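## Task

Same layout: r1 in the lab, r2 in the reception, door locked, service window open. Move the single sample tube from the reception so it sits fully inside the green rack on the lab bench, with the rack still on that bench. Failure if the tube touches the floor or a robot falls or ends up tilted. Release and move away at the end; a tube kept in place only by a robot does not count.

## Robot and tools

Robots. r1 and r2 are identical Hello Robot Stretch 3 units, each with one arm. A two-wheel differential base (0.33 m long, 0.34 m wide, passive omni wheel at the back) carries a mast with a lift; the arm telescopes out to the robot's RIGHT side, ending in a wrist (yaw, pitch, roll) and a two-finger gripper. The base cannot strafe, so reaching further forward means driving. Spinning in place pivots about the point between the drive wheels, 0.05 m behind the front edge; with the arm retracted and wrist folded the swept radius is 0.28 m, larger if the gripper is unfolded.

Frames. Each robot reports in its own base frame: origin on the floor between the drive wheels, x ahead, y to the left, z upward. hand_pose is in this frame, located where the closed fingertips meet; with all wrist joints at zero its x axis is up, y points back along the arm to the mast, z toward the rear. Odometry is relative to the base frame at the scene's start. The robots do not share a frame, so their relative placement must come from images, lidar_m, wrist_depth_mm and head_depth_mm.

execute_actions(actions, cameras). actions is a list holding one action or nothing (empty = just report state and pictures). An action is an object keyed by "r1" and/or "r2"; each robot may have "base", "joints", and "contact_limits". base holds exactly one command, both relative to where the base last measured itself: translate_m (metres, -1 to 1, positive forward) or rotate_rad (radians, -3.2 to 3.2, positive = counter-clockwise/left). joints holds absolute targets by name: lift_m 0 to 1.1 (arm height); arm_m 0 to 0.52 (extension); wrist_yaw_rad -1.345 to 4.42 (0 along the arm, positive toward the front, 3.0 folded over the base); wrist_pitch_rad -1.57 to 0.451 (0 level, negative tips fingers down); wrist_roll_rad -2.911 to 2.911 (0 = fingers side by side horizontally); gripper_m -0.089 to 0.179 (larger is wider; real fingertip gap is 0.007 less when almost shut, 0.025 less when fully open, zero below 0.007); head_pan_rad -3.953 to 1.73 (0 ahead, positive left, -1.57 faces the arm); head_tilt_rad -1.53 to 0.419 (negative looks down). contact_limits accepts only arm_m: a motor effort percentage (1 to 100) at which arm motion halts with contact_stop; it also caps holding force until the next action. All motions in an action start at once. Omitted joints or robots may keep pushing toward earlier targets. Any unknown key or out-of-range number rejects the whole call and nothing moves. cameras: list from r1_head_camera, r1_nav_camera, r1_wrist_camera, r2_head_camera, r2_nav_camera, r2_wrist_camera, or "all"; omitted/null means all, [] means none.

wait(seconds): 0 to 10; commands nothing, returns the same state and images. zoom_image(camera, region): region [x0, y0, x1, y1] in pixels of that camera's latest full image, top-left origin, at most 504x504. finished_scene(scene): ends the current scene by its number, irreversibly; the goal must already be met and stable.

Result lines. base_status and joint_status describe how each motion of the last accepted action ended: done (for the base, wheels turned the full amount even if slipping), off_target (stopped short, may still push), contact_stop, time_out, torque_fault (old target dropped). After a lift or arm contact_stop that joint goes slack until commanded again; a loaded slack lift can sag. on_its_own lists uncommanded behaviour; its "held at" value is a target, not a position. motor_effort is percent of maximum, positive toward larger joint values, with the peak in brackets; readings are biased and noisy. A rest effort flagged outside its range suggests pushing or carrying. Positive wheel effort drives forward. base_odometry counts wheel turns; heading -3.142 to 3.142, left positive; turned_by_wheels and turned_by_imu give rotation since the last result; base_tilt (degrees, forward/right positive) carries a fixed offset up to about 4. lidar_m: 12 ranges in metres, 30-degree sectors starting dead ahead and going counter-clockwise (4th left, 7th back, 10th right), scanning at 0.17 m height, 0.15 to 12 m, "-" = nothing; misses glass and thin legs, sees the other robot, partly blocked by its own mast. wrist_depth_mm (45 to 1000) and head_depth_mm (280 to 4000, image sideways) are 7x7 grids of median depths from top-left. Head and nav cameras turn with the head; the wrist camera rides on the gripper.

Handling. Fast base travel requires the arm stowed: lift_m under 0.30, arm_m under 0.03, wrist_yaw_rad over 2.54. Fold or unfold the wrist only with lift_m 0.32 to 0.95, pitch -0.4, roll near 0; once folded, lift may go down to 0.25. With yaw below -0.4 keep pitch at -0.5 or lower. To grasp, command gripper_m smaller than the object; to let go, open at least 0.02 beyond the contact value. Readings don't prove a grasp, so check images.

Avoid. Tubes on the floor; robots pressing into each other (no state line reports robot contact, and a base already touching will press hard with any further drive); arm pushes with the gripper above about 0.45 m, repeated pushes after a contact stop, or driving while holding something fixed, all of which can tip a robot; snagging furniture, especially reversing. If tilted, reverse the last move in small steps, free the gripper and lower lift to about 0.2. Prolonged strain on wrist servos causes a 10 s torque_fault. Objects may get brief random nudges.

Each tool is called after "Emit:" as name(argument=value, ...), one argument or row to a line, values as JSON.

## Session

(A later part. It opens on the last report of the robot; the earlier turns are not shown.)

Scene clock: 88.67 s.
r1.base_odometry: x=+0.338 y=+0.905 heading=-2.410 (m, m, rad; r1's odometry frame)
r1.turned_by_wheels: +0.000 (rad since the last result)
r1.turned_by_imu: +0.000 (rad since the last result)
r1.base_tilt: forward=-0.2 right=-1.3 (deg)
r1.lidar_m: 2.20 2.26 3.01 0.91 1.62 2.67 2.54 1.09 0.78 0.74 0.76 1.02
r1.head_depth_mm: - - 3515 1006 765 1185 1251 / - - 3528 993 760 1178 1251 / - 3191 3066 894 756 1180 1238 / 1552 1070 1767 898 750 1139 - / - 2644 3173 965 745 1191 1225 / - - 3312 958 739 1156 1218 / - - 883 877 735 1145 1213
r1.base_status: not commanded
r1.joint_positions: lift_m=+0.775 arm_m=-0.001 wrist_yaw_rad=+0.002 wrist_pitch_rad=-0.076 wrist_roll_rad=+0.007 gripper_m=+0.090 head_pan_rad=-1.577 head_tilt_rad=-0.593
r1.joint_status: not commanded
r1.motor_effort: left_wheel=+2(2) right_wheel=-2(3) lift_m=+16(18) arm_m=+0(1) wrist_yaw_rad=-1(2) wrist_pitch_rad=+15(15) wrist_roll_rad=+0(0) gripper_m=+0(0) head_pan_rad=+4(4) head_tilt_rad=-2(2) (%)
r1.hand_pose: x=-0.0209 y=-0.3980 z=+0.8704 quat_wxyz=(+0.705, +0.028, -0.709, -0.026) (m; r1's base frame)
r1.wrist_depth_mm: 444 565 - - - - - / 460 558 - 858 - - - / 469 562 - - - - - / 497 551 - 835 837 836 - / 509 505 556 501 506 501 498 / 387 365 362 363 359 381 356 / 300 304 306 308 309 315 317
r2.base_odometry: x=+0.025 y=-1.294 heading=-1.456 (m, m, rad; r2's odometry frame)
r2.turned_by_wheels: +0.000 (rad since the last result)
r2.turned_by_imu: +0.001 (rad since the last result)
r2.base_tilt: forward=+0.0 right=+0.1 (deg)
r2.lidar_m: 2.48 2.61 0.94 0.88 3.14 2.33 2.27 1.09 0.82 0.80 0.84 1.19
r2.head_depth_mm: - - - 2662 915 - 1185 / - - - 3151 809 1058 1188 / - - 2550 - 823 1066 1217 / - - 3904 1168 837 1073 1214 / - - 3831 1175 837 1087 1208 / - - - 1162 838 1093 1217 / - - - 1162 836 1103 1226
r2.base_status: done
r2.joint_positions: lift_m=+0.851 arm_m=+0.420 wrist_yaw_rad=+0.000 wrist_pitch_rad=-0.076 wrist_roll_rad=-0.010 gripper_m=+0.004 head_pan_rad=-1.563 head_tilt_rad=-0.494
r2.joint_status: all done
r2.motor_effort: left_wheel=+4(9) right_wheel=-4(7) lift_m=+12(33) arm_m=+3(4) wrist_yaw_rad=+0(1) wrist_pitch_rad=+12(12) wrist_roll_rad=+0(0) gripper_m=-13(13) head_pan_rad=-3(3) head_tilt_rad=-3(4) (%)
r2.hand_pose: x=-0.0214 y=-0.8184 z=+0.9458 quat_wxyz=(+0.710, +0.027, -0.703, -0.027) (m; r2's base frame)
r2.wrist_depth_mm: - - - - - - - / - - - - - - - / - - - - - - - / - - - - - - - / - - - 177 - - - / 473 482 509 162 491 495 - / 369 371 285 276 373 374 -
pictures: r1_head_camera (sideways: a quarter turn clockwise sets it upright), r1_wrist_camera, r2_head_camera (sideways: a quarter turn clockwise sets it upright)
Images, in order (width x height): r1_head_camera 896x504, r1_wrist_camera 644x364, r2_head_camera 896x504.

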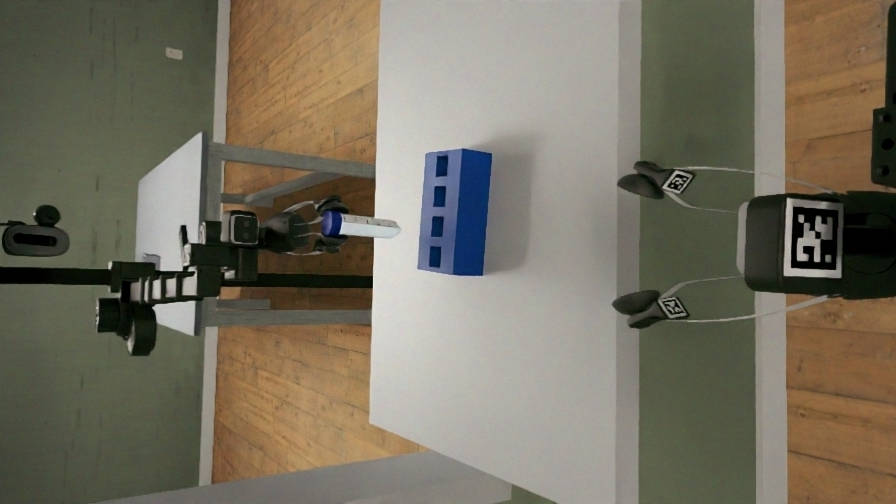

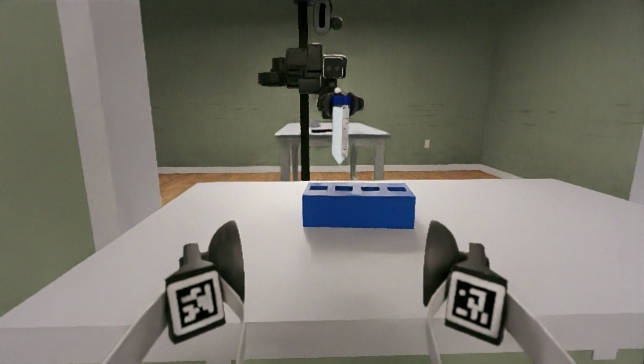

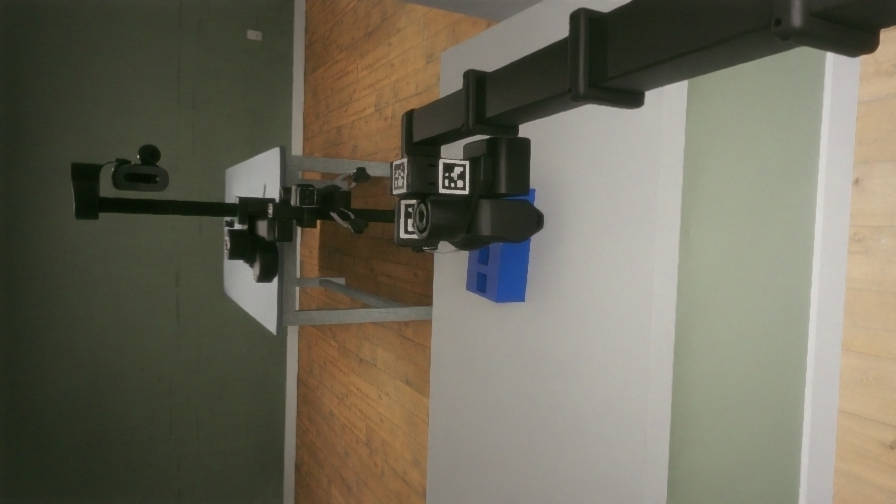

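Emit:
execute_actions(
  actions=[
    {"r2":{"joints":{"arm_m":0.47,"lift_m":0.835}}},
  ],
  cameras=["r1_wrist_camera","r1_head_camera"],
)

Emit:
zoom_image(
  camera="r1_head_camera",
  region=[320,140,520,300],
)

Emit:
zoom_image(
  camera="r1_wrist_camera",
  region=[270,90,430,240],
)

Scene clock: 90.40 s.
r1.base_odometry: x=+0.338 y=+0.905 heading=-2.410 (m, m, rad; r1's odometry frame)
r1.turned_by_wheels: +0.000 (rad since the last result)
r1.turned_by_imu: +0.000 (rad since the last result)
r1.base_tilt: forward=-0.1 right=-1.3 (deg)
r1.lidar_m: 2.20 2.27 3.01 0.91 1.63 2.67 2.54 1.09 0.78 0.74 0.76 1.02
r1.head_depth_mm: - - 3523 1006 766 1187 1249 / - - 3479 993 761 1184 1256 / - 3174 3054 894 755 1176 1237 / 1543 1739 1177 898 748 1138 - / - 2413 3185 965 747 1194 1222 / - - 3315 961 739 1154 1217 / - - 880 875 734 1151 1208
r1.base_status: not commanded
r1.joint_positions: lift_m=+0.775 arm_m=-0.001 wrist_yaw_rad=+0.002 wrist_pitch_rad=-0.076 wrist_roll_rad=+0.007 gripper_m=+0.090 head_pan_rad=-1.577 head_tilt_rad=-0.593
r1.joint_status: not commanded
r1.motor_effort: left_wheel=+2(2) right_wheel=-3(3) lift_m=+17(17) arm_m=+0(0) wrist_yaw_rad=-2(1) wrist_pitch_rad=+15(15) wrist_roll_rad=+0(0) gripper_m=+0(0) head_pan_rad=+3(4) head_tilt_rad=-2(2) (%)
r1.hand_pose: x=-0.0209 y=-0.3980 z=+0.8704 quat_wxyz=(+0.705, +0.028, -0.709, -0.026) (m; r1's base frame)
r1.wrist_depth_mm: 442 557 - - - - - / 461 564 - 776 - - - / 474 562 - - - - - / 490 552 - 844 835 846 - / 511 508 547 505 501 499 499 / 390 362 359 359 361 379 357 / 303 305 305 308 309 315 316
r2.base_odometry: x=+0.025 y=-1.294 heading=-1.456 (m, m, rad; r2's odometry frame)
r2.turned_by_wheels: +0.000 (rad since the last result)
r2.turned_by_imu: +0.000 (rad since the last result)
r2.base_tilt: forward=-0.1 right=+0.0 (deg)
r2.lidar_m: 2.49 2.62 0.94 0.88 3.13 2.34 2.27 1.09 0.82 0.80 0.84 1.18
r2.head_depth_mm: - - - 2659 884 - - / - - - 3167 827 1068 1196 / - - 2587 - 842 1067 1210 / - - 3827 1176 843 1082 1213 / - - 3774 1165 840 1094 1207 / - - - 1164 838 1097 1219 / - - - 1169 833 1113 1239
r2.base_status: not commanded
r2.joint_positions: lift_m=+0.836 arm_m=+0.470 wrist_yaw_rad=+0.000 wrist_pitch_rad=-0.076 wrist_roll_rad=-0.010 gripper_m=+0.004 head_pan_rad=-1.563 head_tilt_rad=-0.494
r2.joint_status: all done
r2.motor_effort: left_wheel=+4(4) right_wheel=-4(4) lift_m=+12(10) arm_m=+2(2) wrist_yaw_rad=+0(0) wrist_pitch_rad=+12(12) wrist_roll_rad=-1(0) gripper_m=-13(13) head_pan_rad=-3(3) head_tilt_rad=-3(3) (%)
r2.hand_pose: x=-0.0214 y=-0.8684 z=+0.9308 quat_wxyz=(+0.710, +0.027, -0.703, -0.027) (m; r2's base frame)
r2.wrist_depth_mm: - - - - - - - / - - - - - - - / - - - - - - - / - - - - - - - / - - - 177 - - - / 445 448 - 162 460 461 - / 348 350 339 322 353 357 373
pictures: r1_head_camera (sideways: a quarter turn clockwise sets it upright), r1_wrist_camera
Images, in order (width x height): r1_head_camera 896x504, r1_wrist_camera 644x364.

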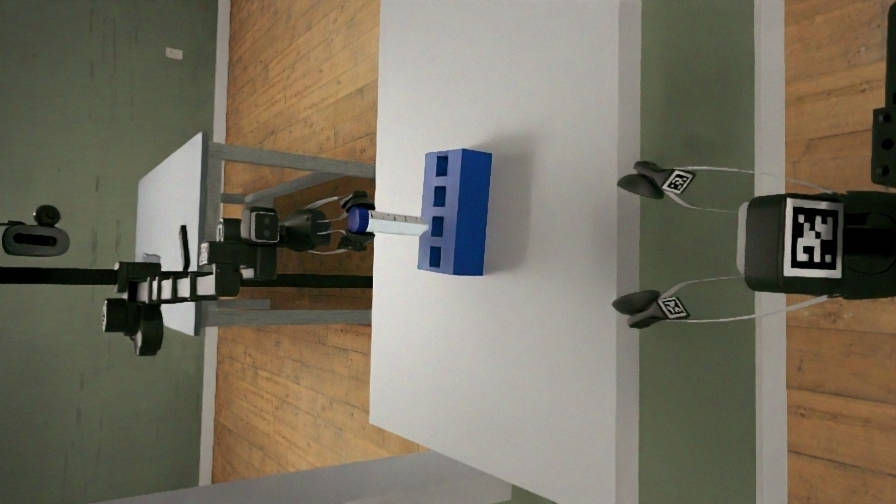

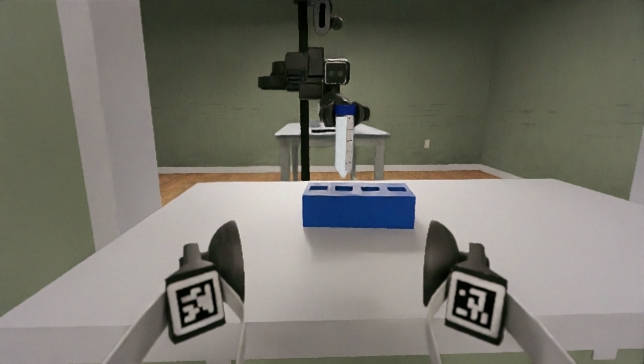

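Region (320, 140, 520, 300) of r1_head_camera's 896x504 image, scaled by 2.520, with more detail than that image has; it fills the top 403 rows of this view, and the rest is white.

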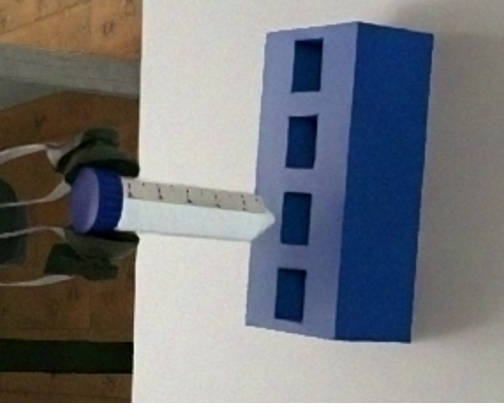

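Region (270, 90, 430, 240) of r1_wrist_camera's 644x364 image, scaled by 3.150; it fills the top 472 rows of this view, and the rest is white.

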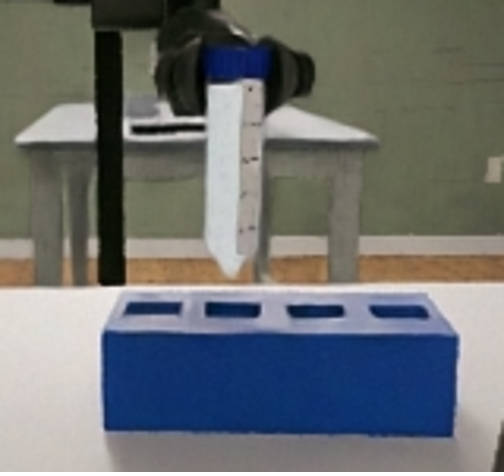

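Emit:
execute_actions(
  actions=[
    {"r2":{"joints":{"lift_m":0.8}},"r1":{"base":{"translate_m":-0.022}}},
  ],
  cameras=["r1_head_camera"],
)

Emit:
zoom_image(
  camera="r1_head_camera",
  region=[320,140,520,300],
)

Scene clock: 92.80 s.
r1.base_odometry: x=+0.355 y=+0.919 heading=-2.410 (m, m, rad; r1's odometry frame)
r1.turned_by_wheels: +0.000 (rad since the last result)
r1.turned_by_imu: +0.000 (rad since the last result)
r1.base_tilt: forward=-0.1 right=-1.3 (deg)
r1.lidar_m: 2.22 2.29 3.05 0.92 1.55 2.65 2.52 1.10 0.78 0.74 0.76 1.02
r1.head_depth_mm: - - 3504 1007 765 1196 1250 / - - 3478 995 761 1183 1251 / - 3183 3186 908 756 1185 1236 / - 2439 1022 882 748 1142 - / - 1538 3159 968 746 1191 1226 / - - 3267 958 738 1154 1220 / - - 3068 891 734 1153 1213
r1.base_status: done
r1.joint_positions: lift_m=+0.775 arm_m=-0.001 wrist_yaw_rad=+0.002 wrist_pitch_rad=-0.076 wrist_roll_rad=+0.007 gripper_m=+0.090 head_pan_rad=-1.577 head_tilt_rad=-0.593
r1.joint_status: not commanded
r1.motor_effort: left_wheel=+2(3) right_wheel=-3(6) lift_m=+16(17) arm_m=+0(0) wrist_yaw_rad=-1(1) wrist_pitch_rad=+15(15) wrist_roll_rad=+0(0) gripper_m=+0(1) head_pan_rad=+3(3) head_tilt_rad=-3(2) (%)
r1.hand_pose: x=-0.0210 y=-0.3980 z=+0.8704 quat_wxyz=(+0.705, +0.028, -0.709, -0.027) (m; r1's base frame)
r1.wrist_depth_mm: 450 - - - - - - / 465 - - - - - - / 470 603 - - - - - / 490 595 - 864 836 835 - / 512 508 549 506 499 504 500 / 365 362 361 359 361 381 358 / 302 303 306 308 313 315 319
r2.base_odometry: x=+0.025 y=-1.294 heading=-1.456 (m, m, rad; r2's odometry frame)
r2.turned_by_wheels: +0.000 (rad since the last result)
r2.turned_by_imu: +0.000 (rad since the last result)
r2.base_tilt: forward=+0.0 right=+0.0 (deg)
r2.lidar_m: 2.48 2.61 0.94 0.88 3.13 2.34 2.26 1.09 0.82 0.80 0.84 1.18
r2.head_depth_mm: - - - 2609 860 726 - / - - - 2992 810 1080 1190 / - - 2656 3130 809 1066 1207 / - - 3589 1890 840 1074 1210 / - - 3846 1171 841 1093 1203 / - - - 1174 839 1099 1212 / - - - 1171 837 1113 1232
r2.base_status: not commanded
r2.joint_positions: lift_m=+0.801 arm_m=+0.470 wrist_yaw_rad=+0.000 wrist_pitch_rad=-0.076 wrist_roll_rad=-0.010 gripper_m=+0.004 head_pan_rad=-1.563 head_tilt_rad=-0.494
r2.joint_status: all done
r2.motor_effort: left_wheel=+4(3) right_wheel=-4(4) lift_m=+11(10) arm_m=+2(2) wrist_yaw_rad=+0(0) wrist_pitch_rad=+12(12) wrist_roll_rad=+0(1) gripper_m=-13(12) head_pan_rad=-4(3) head_tilt_rad=-4(3) (%)
r2.hand_pose: x=-0.0214 y=-0.8684 z=+0.8958 quat_wxyz=(+0.710, +0.027, -0.703, -0.027) (m; r2's base frame)
r2.wrist_depth_mm: - - - - - - - / - - - - - - - / - - - - - - - / - - - - - - - / - - - 181 - - - / 389 389 417 161 392 395 - / 301 300 220 172 295 305 310
pictures: r1_head_camera (sideways: a quarter turn clockwise sets it upright)
Images, in order (width x height): r1_head_camera 896x504.

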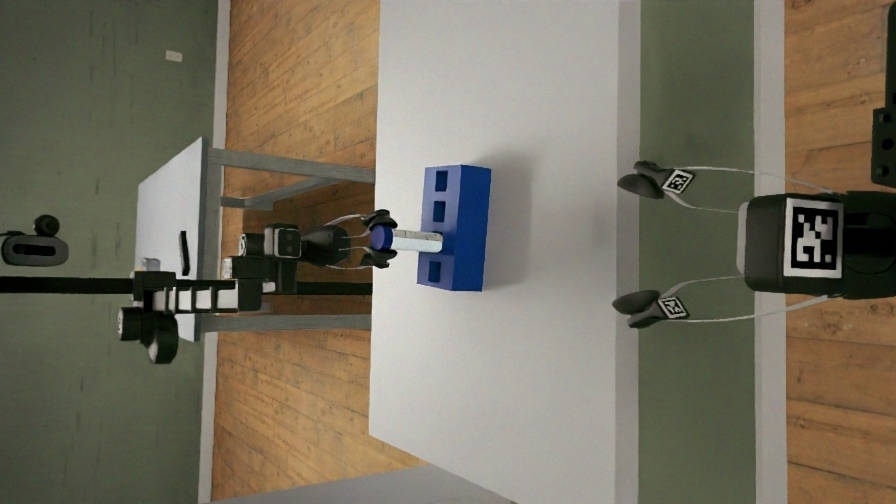

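Region (320, 140, 520, 300) of r1_head_camera's 896x504 image, scaled by 2.520, with more detail than that image has; it fills the top 403 rows of this view, and the rest is white.

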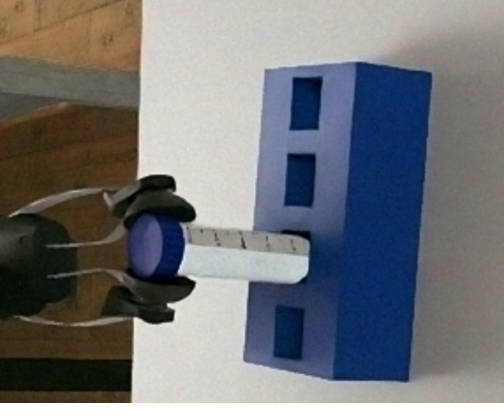

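Emit:
execute_actions(
  actions=[
    {"r2":{"joints":{"lift_m":0.782}}},
  ],
  cameras=[],
)

Emit:
execute_actions(
  actions=[
    {"r2":{"joints":{"gripper_m":0.085}}},
  ],
  cameras=[],
)

Emit:
execute_actions(
  actions=[
    {"r2":{"joints":{"arm_m":0.01}},"r1":{"joints":{"arm_m":0.27}}},
  ],
  cameras=["r1_wrist_camera"],
)

Scene clock: 93.97 s.
r1.base_odometry: x=+0.355 y=+0.919 heading=-2.410 (m, m, rad; r1's odometry frame)
r1.turned_by_wheels: +0.000 (rad since the last result)
r1.turned_by_imu: +0.000 (rad since the last result)
r1.base_tilt: forward=-0.1 right=-1.3 (deg)
r1.lidar_m: 2.22 2.29 3.04 0.92 1.55 2.64 2.52 1.10 0.78 0.74 0.76 1.02
r1.head_depth_mm: - - 3524 1008 766 1190 1246 / - - 3491 995 760 1184 1255 / - 3176 3222 925 756 1183 1246 / - 2750 1029 881 748 1141 - / - 1568 2993 969 744 1191 1224 / - - 3287 959 738 1155 1216 / - - 3093 893 733 1151 1213
r1.base_status: not commanded
r1.joint_positions: lift_m=+0.775 arm_m=-0.001 wrist_yaw_rad=+0.002 wrist_pitch_rad=-0.076 wrist_roll_rad=+0.007 gripper_m=+0.090 head_pan_rad=-1.577 head_tilt_rad=-0.593
r1.joint_status: not commanded
r1.motor_effort: left_wheel=+2(2) right_wheel=-3(3) lift_m=+17(18) arm_m=-1(0) wrist_yaw_rad=-2(1) wrist_pitch_rad=+14(15) wrist_roll_rad=+0(0) gripper_m=+1(1) head_pan_rad=+4(4) head_tilt_rad=-2(2) (%)
r1.hand_pose: x=-0.0210 y=-0.3980 z=+0.8704 quat_wxyz=(+0.705, +0.028, -0.709, -0.027) (m; r1's base frame)
r1.wrist_depth_mm: 447 - - - - - - / 457 - - - - - - / 472 603 - 759 - - - / 493 599 - 857 860 843 - / 503 509 547 504 503 505 503 / 362 361 362 361 361 383 360 / 301 304 308 309 311 315 320
r2.base_odometry: x=+0.025 y=-1.294 heading=-1.456 (m, m, rad; r2's odometry frame)
r2.turned_by_wheels: +0.000 (rad since the last result)
r2.turned_by_imu: +0.000 (rad since the last result)
r2.base_tilt: forward=+0.0 right=+0.0 (deg)
r2.lidar_m: 2.49 2.62 0.94 0.88 3.14 2.34 2.27 1.09 0.82 0.80 0.84 1.18
r2.head_depth_mm: - - - 2618 847 729 - / - - - 2932 - 1077 1200 / - - 2698 3011 812 1062 1203 / - - 3527 1916 824 1080 1213 / - - 3830 1172 839 1087 1209 / - - - 1169 837 1099 1210 / - - - 1170 837 1112 1230
r2.base_status: not commanded
r2.joint_positions: lift_m=+0.783 arm_m=+0.470 wrist_yaw_rad=+0.000 wrist_pitch_rad=-0.076 wrist_roll_rad=-0.010 gripper_m=+0.004 head_pan_rad=-1.563 head_tilt_rad=-0.494
r2.joint_status: all done
r2.motor_effort: left_wheel=+5(4) right_wheel=-5(4) lift_m=+12(12) arm_m=+2(2) wrist_yaw_rad=+0(1) wrist_pitch_rad=+12(12) wrist_roll_rad=+0(0) gripper_m=-13(13) head_pan_rad=-4(3) head_tilt_rad=-3(3) (%)
r2.hand_pose: x=-0.0214 y=-0.8684 z=+0.8778 quat_wxyz=(+0.710, +0.027, -0.703, -0.027) (m; r2's base frame)
r2.wrist_depth_mm: - - - - - - - / - - - - - - - / - - - 771 - - - / - - - - - - - / - - - 182 - - - / 353 359 377 161 362 363 387 / 277 276 201 171 206 283 282
pictures: none
No camera images: the call's "cameras" was empty. Leave "cameras" out to get every camera's image.

Scene clock: 95.27 s.
r1.base_odometry: x=+0.355 y=+0.919 heading=-2.410 (m, m, rad; r1's odometry frame)
r1.turned_by_wheels: +0.000 (rad since the last result)
r1.turned_by_imu: +0.000 (rad since the last result)
r1.base_tilt: forward=-0.2 right=-1.4 (deg)
r1.lidar_m: 2.22 2.29 3.06 0.92 1.55 2.64 2.52 1.10 0.78 0.74 0.77 1.02
r1.head_depth_mm: - - 3556 1004 766 1191 1251 / - - 3495 997 759 1182 1259 / - 3158 3209 906 755 1177 1236 / - 2758 1009 881 749 1139 - / - 1569 2972 966 745 1195 1224 / - - 3273 956 739 1156 1214 / - - 3067 896 731 1150 1212
r1.base_status: not commanded
r1.joint_positions: lift_m=+0.775 arm_m=-0.001 wrist_yaw_rad=+0.002 wrist_pitch_rad=-0.076 wrist_roll_rad=+0.007 gripper_m=+0.090 head_pan_rad=-1.577 head_tilt_rad=-0.593
r1.joint_status: not commanded
r1.motor_effort: left_wheel=+2(2) right_wheel=-3(3) lift_m=+18(17) arm_m=+0(1) wrist_yaw_rad=-1(1) wrist_pitch_rad=+15(15) wrist_roll_rad=+0(0) gripper_m=+2(0) head_pan_rad=+4(4) head_tilt_rad=-3(2) (%)
r1.hand_pose: x=-0.0210 y=-0.3980 z=+0.8704 quat_wxyz=(+0.705, +0.028, -0.709, -0.027) (m; r1's base frame)
r1.wrist_depth_mm: 448 - - - - - - / 463 - - - - - - / 471 598 - 793 - - - / 489 587 - 664 842 836 - / 504 511 559 507 506 509 496 / 366 363 359 358 358 377 358 / 300 304 307 308 314 314 317
r2.base_odometry: x=+0.025 y=-1.294 heading=-1.456 (m, m, rad; r2's odometry frame)
r2.turned_by_wheels: +0.000 (rad since the last result)
r2.turned_by_imu: +0.000 (rad since the last result)
r2.base_tilt: forward=+0.0 right=-0.1 (deg)
r2.lidar_m: 2.48 2.62 0.94 0.88 3.13 2.34 2.27 1.09 0.82 0.80 0.84 1.18
r2.head_depth_mm: - - - 2669 844 727 - / - - - 2938 - 1084 1198 / - - 2642 3053 808 1068 1205 / - - 3593 1918 826 1074 1217 / - - 3758 1164 839 1091 1212 / - - - 1171 836 1097 1217 / - - - 1160 839 1109 1229
r2.base_status: not commanded
r2.joint_positions: lift_m=+0.783 arm_m=+0.470 wrist_yaw_rad=+0.000 wrist_pitch_rad=-0.076 wrist_roll_rad=-0.010 gripper_m=+0.085 head_pan_rad=-1.563 head_tilt_rad=-0.494
r2.joint_status: all done
r2.motor_effort: left_wheel=+4(4) right_wheel=-4(4) lift_m=+12(12) arm_m=+2(2) wrist_yaw_rad=+0(0) wrist_pitch_rad=+12(12) wrist_roll_rad=-1(0) gripper_m=+1(88) head_pan_rad=-3(3) head_tilt_rad=-3(3) (%)
r2.hand_pose: x=-0.0214 y=-0.8684 z=+0.8778 quat_wxyz=(+0.710, +0.027, -0.703, -0.027) (m; r2's base frame)
r2.wrist_depth_mm: - - - - - - - / - - - - - - - / - - - 767 - - - / - - - - - - - / - - - - - - - / 355 369 355 161 380 360 391 / 276 204 205 191 257 281 281
pictures: none
No camera images: the call's "cameras" was empty. Leave "cameras" out to get every camera's image.

Scene clock: 99.83 s.
r1.base_odometry: x=+0.355 y=+0.919 heading=-2.410 (m, m, rad; r1's odometry frame)
r1.turned_by_wheels: +0.000 (rad since the last result)
r1.turned_by_imu: +0.000 (rad since the last result)
r1.base_tilt: forward=-0.1 right=-1.3 (deg)
r1.lidar_m: 2.22 2.29 3.05 0.92 1.55 2.64 2.52 1.09 0.78 0.74 0.76 1.02
r1.head_depth_mm: - - 3529 1004 765 1160 - / - - 3505 997 816 - 1242 / - 3189 3196 1013 - 1195 1238 / - 2450 3205 894 - 1171 1227 / - 2368 3130 969 745 1165 1225 / - - 3302 956 739 1154 1218 / - - 3086 891 733 1151 1213
r1.base_status: not commanded
r1.joint_positions: lift_m=+0.775 arm_m=+0.270 wrist_yaw_rad=+0.001 wrist_pitch_rad=-0.075 wrist_roll_rad=+0.007 gripper_m=+0.090 head_pan_rad=-1.577 head_tilt_rad=-0.593
r1.joint_status: all done
r1.motor_effort: left_wheel=+3(2) right_wheel=-3(4) lift_m=+17(17) arm_m=+3(3) wrist_yaw_rad=-1(1) wrist_pitch_rad=+14(15) wrist_roll_rad=+0(0) gripper_m=+0(0) head_pan_rad=+4(4) head_tilt_rad=-3(1) (%)
r1.hand_pose: x=-0.0212 y=-0.6684 z=+0.8706 quat_wxyz=(+0.705, +0.027, -0.709, -0.027) (m; r1's base frame)
r1.wrist_depth_mm: - - - - - - - / - - - - - - - / - - - - - - - / - - - - - - - / - 510 544 324 499 504 495 / 359 361 270 264 261 378 355 / 278 279 268 267 262 265 276
r2.base_odometry: x=+0.025 y=-1.294 heading=-1.456 (m, m, rad; r2's odometry frame)
r2.turned_by_wheels: +0.000 (rad since the last result)
r2.turned_by_imu: +0.000 (rad since the last result)
r2.base_tilt: forward=+0.0 right=+0.0 (deg)
r2.lidar_m: 2.49 2.61 0.94 0.88 3.15 2.33 2.27 1.09 0.82 0.80 0.84 1.18
r2.head_depth_mm: - - - 2617 844 1047 1187 / - - - 1183 847 1055 1193 / - - 2693 1170 840 1063 1182 / - - 1809 1175 839 1069 1193 / - - 3889 1174 843 1087 1216 / - - - 1167 838 1096 1223 / - - - 1168 837 1103 1238
r2.base_status: not commanded
r2.joint_positions: lift_m=+0.783 arm_m=+0.010 wrist_yaw_rad=+0.000 wrist_pitch_rad=-0.075 wrist_roll_rad=-0.010 gripper_m=+0.085 head_pan_rad=-1.563 head_tilt_rad=-0.494
r2.joint_status: all done
r2.motor_effort: left_wheel=+4(4) right_wheel=-4(4) lift_m=+12(12) arm_m=-4(3) wrist_yaw_rad=+0(0) wrist_pitch_rad=+12(12) wrist_roll_rad=-1(0) gripper_m=+1(1) head_pan_rad=-3(3) head_tilt_rad=-3(3) (%)
r2.hand_pose: x=-0.0214 y=-0.4089 z=+0.8780 quat_wxyz=(+0.710, +0.027, -0.703, -0.027) (m; r2's base frame)
r2.wrist_depth_mm: - - - - - 529 493 / - - - - - 523 511 / - - - - - 539 532 / 748 852 883 687 884 559 552 / 508 508 525 512 562 560 584 / 360 372 362 365 391 370 596 / 621 611 616 626 623 623 615
pictures: r1_wrist_camera
Images, in order (width x height): r1_wrist_camera 644x364.

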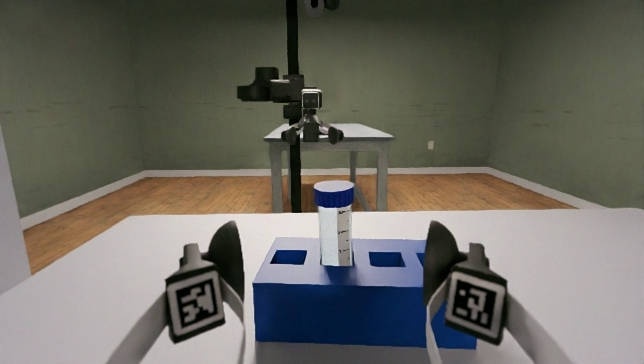

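Emit:
execute_actions(
  actions=[
    {"r1":{"joints":{"arm_m":0.393}}},
  ],
  cameras=["r1_wrist_camera"],
)

Emit:
execute_actions(
  actions=[
    {"r1":{"joints":{"gripper_m":0.003}}},
  ],
  cameras=[],
)

Emit:
execute_actions(
  actions=[
    {"r1":{"joints":{"lift_m":0.9}}},
  ],
  cameras=["r1_wrist_camera"],
)

Emit:
execute_actions(
  actions=[
    {"r1":{"joints":{"arm_m":0,"head_pan_rad":1.2}}},
  ],
  cameras=["r1_nav_camera","r1_head_camera"],
)

Scene clock: 102.30 s.
r1.base_odometry: x=+0.355 y=+0.919 heading=-2.410 (m, m, rad; r1's odometry frame)
r1.turned_by_wheels: +0.000 (rad since the last result)
r1.turned_by_imu: +0.000 (rad since the last result)
r1.base_tilt: forward=-0.1 right=-1.3 (deg)
r1.lidar_m: 2.23 2.29 3.05 0.91 1.56 2.64 2.52 1.09 0.78 0.74 0.77 1.02
r1.head_depth_mm: - - 3556 1003 768 1176 - / - - 3510 1039 789 - 1242 / - 3146 3212 1080 728 1181 1235 / - 2455 3207 - 728 1170 1232 / - 2354 3126 967 743 1160 1230 / - - 3292 957 740 1156 1218 / - - 3088 893 733 1148 1216
r1.base_status: not commanded
r1.joint_positions: lift_m=+0.775 arm_m=+0.393 wrist_yaw_rad=+0.001 wrist_pitch_rad=-0.075 wrist_roll_rad=+0.007 gripper_m=+0.090 head_pan_rad=-1.577 head_tilt_rad=-0.593
r1.joint_status: all done
r1.motor_effort: left_wheel=+2(2) right_wheel=-3(3) lift_m=+17(18) arm_m=+3(6) wrist_yaw_rad=+0(1) wrist_pitch_rad=+14(14) wrist_roll_rad=+0(0) gripper_m=-1(0) head_pan_rad=+4(4) head_tilt_rad=-2(2) (%)
r1.hand_pose: x=-0.0212 y=-0.7914 z=+0.8706 quat_wxyz=(+0.705, +0.027, -0.709, -0.027) (m; r1's base frame)
r1.wrist_depth_mm: - - - - - - - / - - - - - - - / - - - - - - - / - - - - - - - / - - - 467 - - 496 / 358 360 358 165 360 380 358 / 280 278 256 176 200 196 276
r2.base_odometry: x=+0.025 y=-1.294 heading=-1.456 (m, m, rad; r2's odometry frame)
r2.turned_by_wheels: +0.000 (rad since the last result)
r2.turned_by_imu: +0.000 (rad since the last result)
r2.base_tilt: forward=-0.1 right=-0.1 (deg)
r2.lidar_m: 2.48 2.61 0.94 0.88 3.15 2.34 2.27 1.09 0.82 0.80 0.84 1.18
r2.head_depth_mm: - - - 2642 848 1045 1186 / - - - 1182 843 1052 1195 / - - 3615 1107 845 1071 1187 / - - 1592 1108 843 1064 1204 / - - 3863 1174 842 1094 1212 / - - - 1162 838 1092 1224 / - - - 1162 839 1107 1227
r2.base_status: not commanded
r2.joint_positions: lift_m=+0.783 arm_m=+0.010 wrist_yaw_rad=+0.000 wrist_pitch_rad=-0.075 wrist_roll_rad=-0.010 gripper_m=+0.085 head_pan_rad=-1.563 head_tilt_rad=-0.494
r2.joint_status: not commanded
r2.motor_effort: left_wheel=+4(5) right_wheel=-4(4) lift_m=+12(12) arm_m=-4(4) wrist_yaw_rad=+0(0) wrist_pitch_rad=+12(12) wrist_roll_rad=+0(0) gripper_m=+0(0) head_pan_rad=-3(3) head_tilt_rad=-4(3) (%)
r2.hand_pose: x=-0.0214 y=-0.4089 z=+0.8780 quat_wxyz=(+0.710, +0.027, -0.703, -0.027) (m; r2's base frame)
r2.wrist_depth_mm: - - - - - 523 498 / - - - - - 522 513 / - - - 869 - 529 529 / 757 870 878 646 895 567 555 / 508 503 508 519 569 571 577 / 361 368 358 360 391 367 587 / 595 617 617 619 621 617 633
pictures: r1_wrist_camera
Images, in order (width x height): r1_wrist_camera 644x364.

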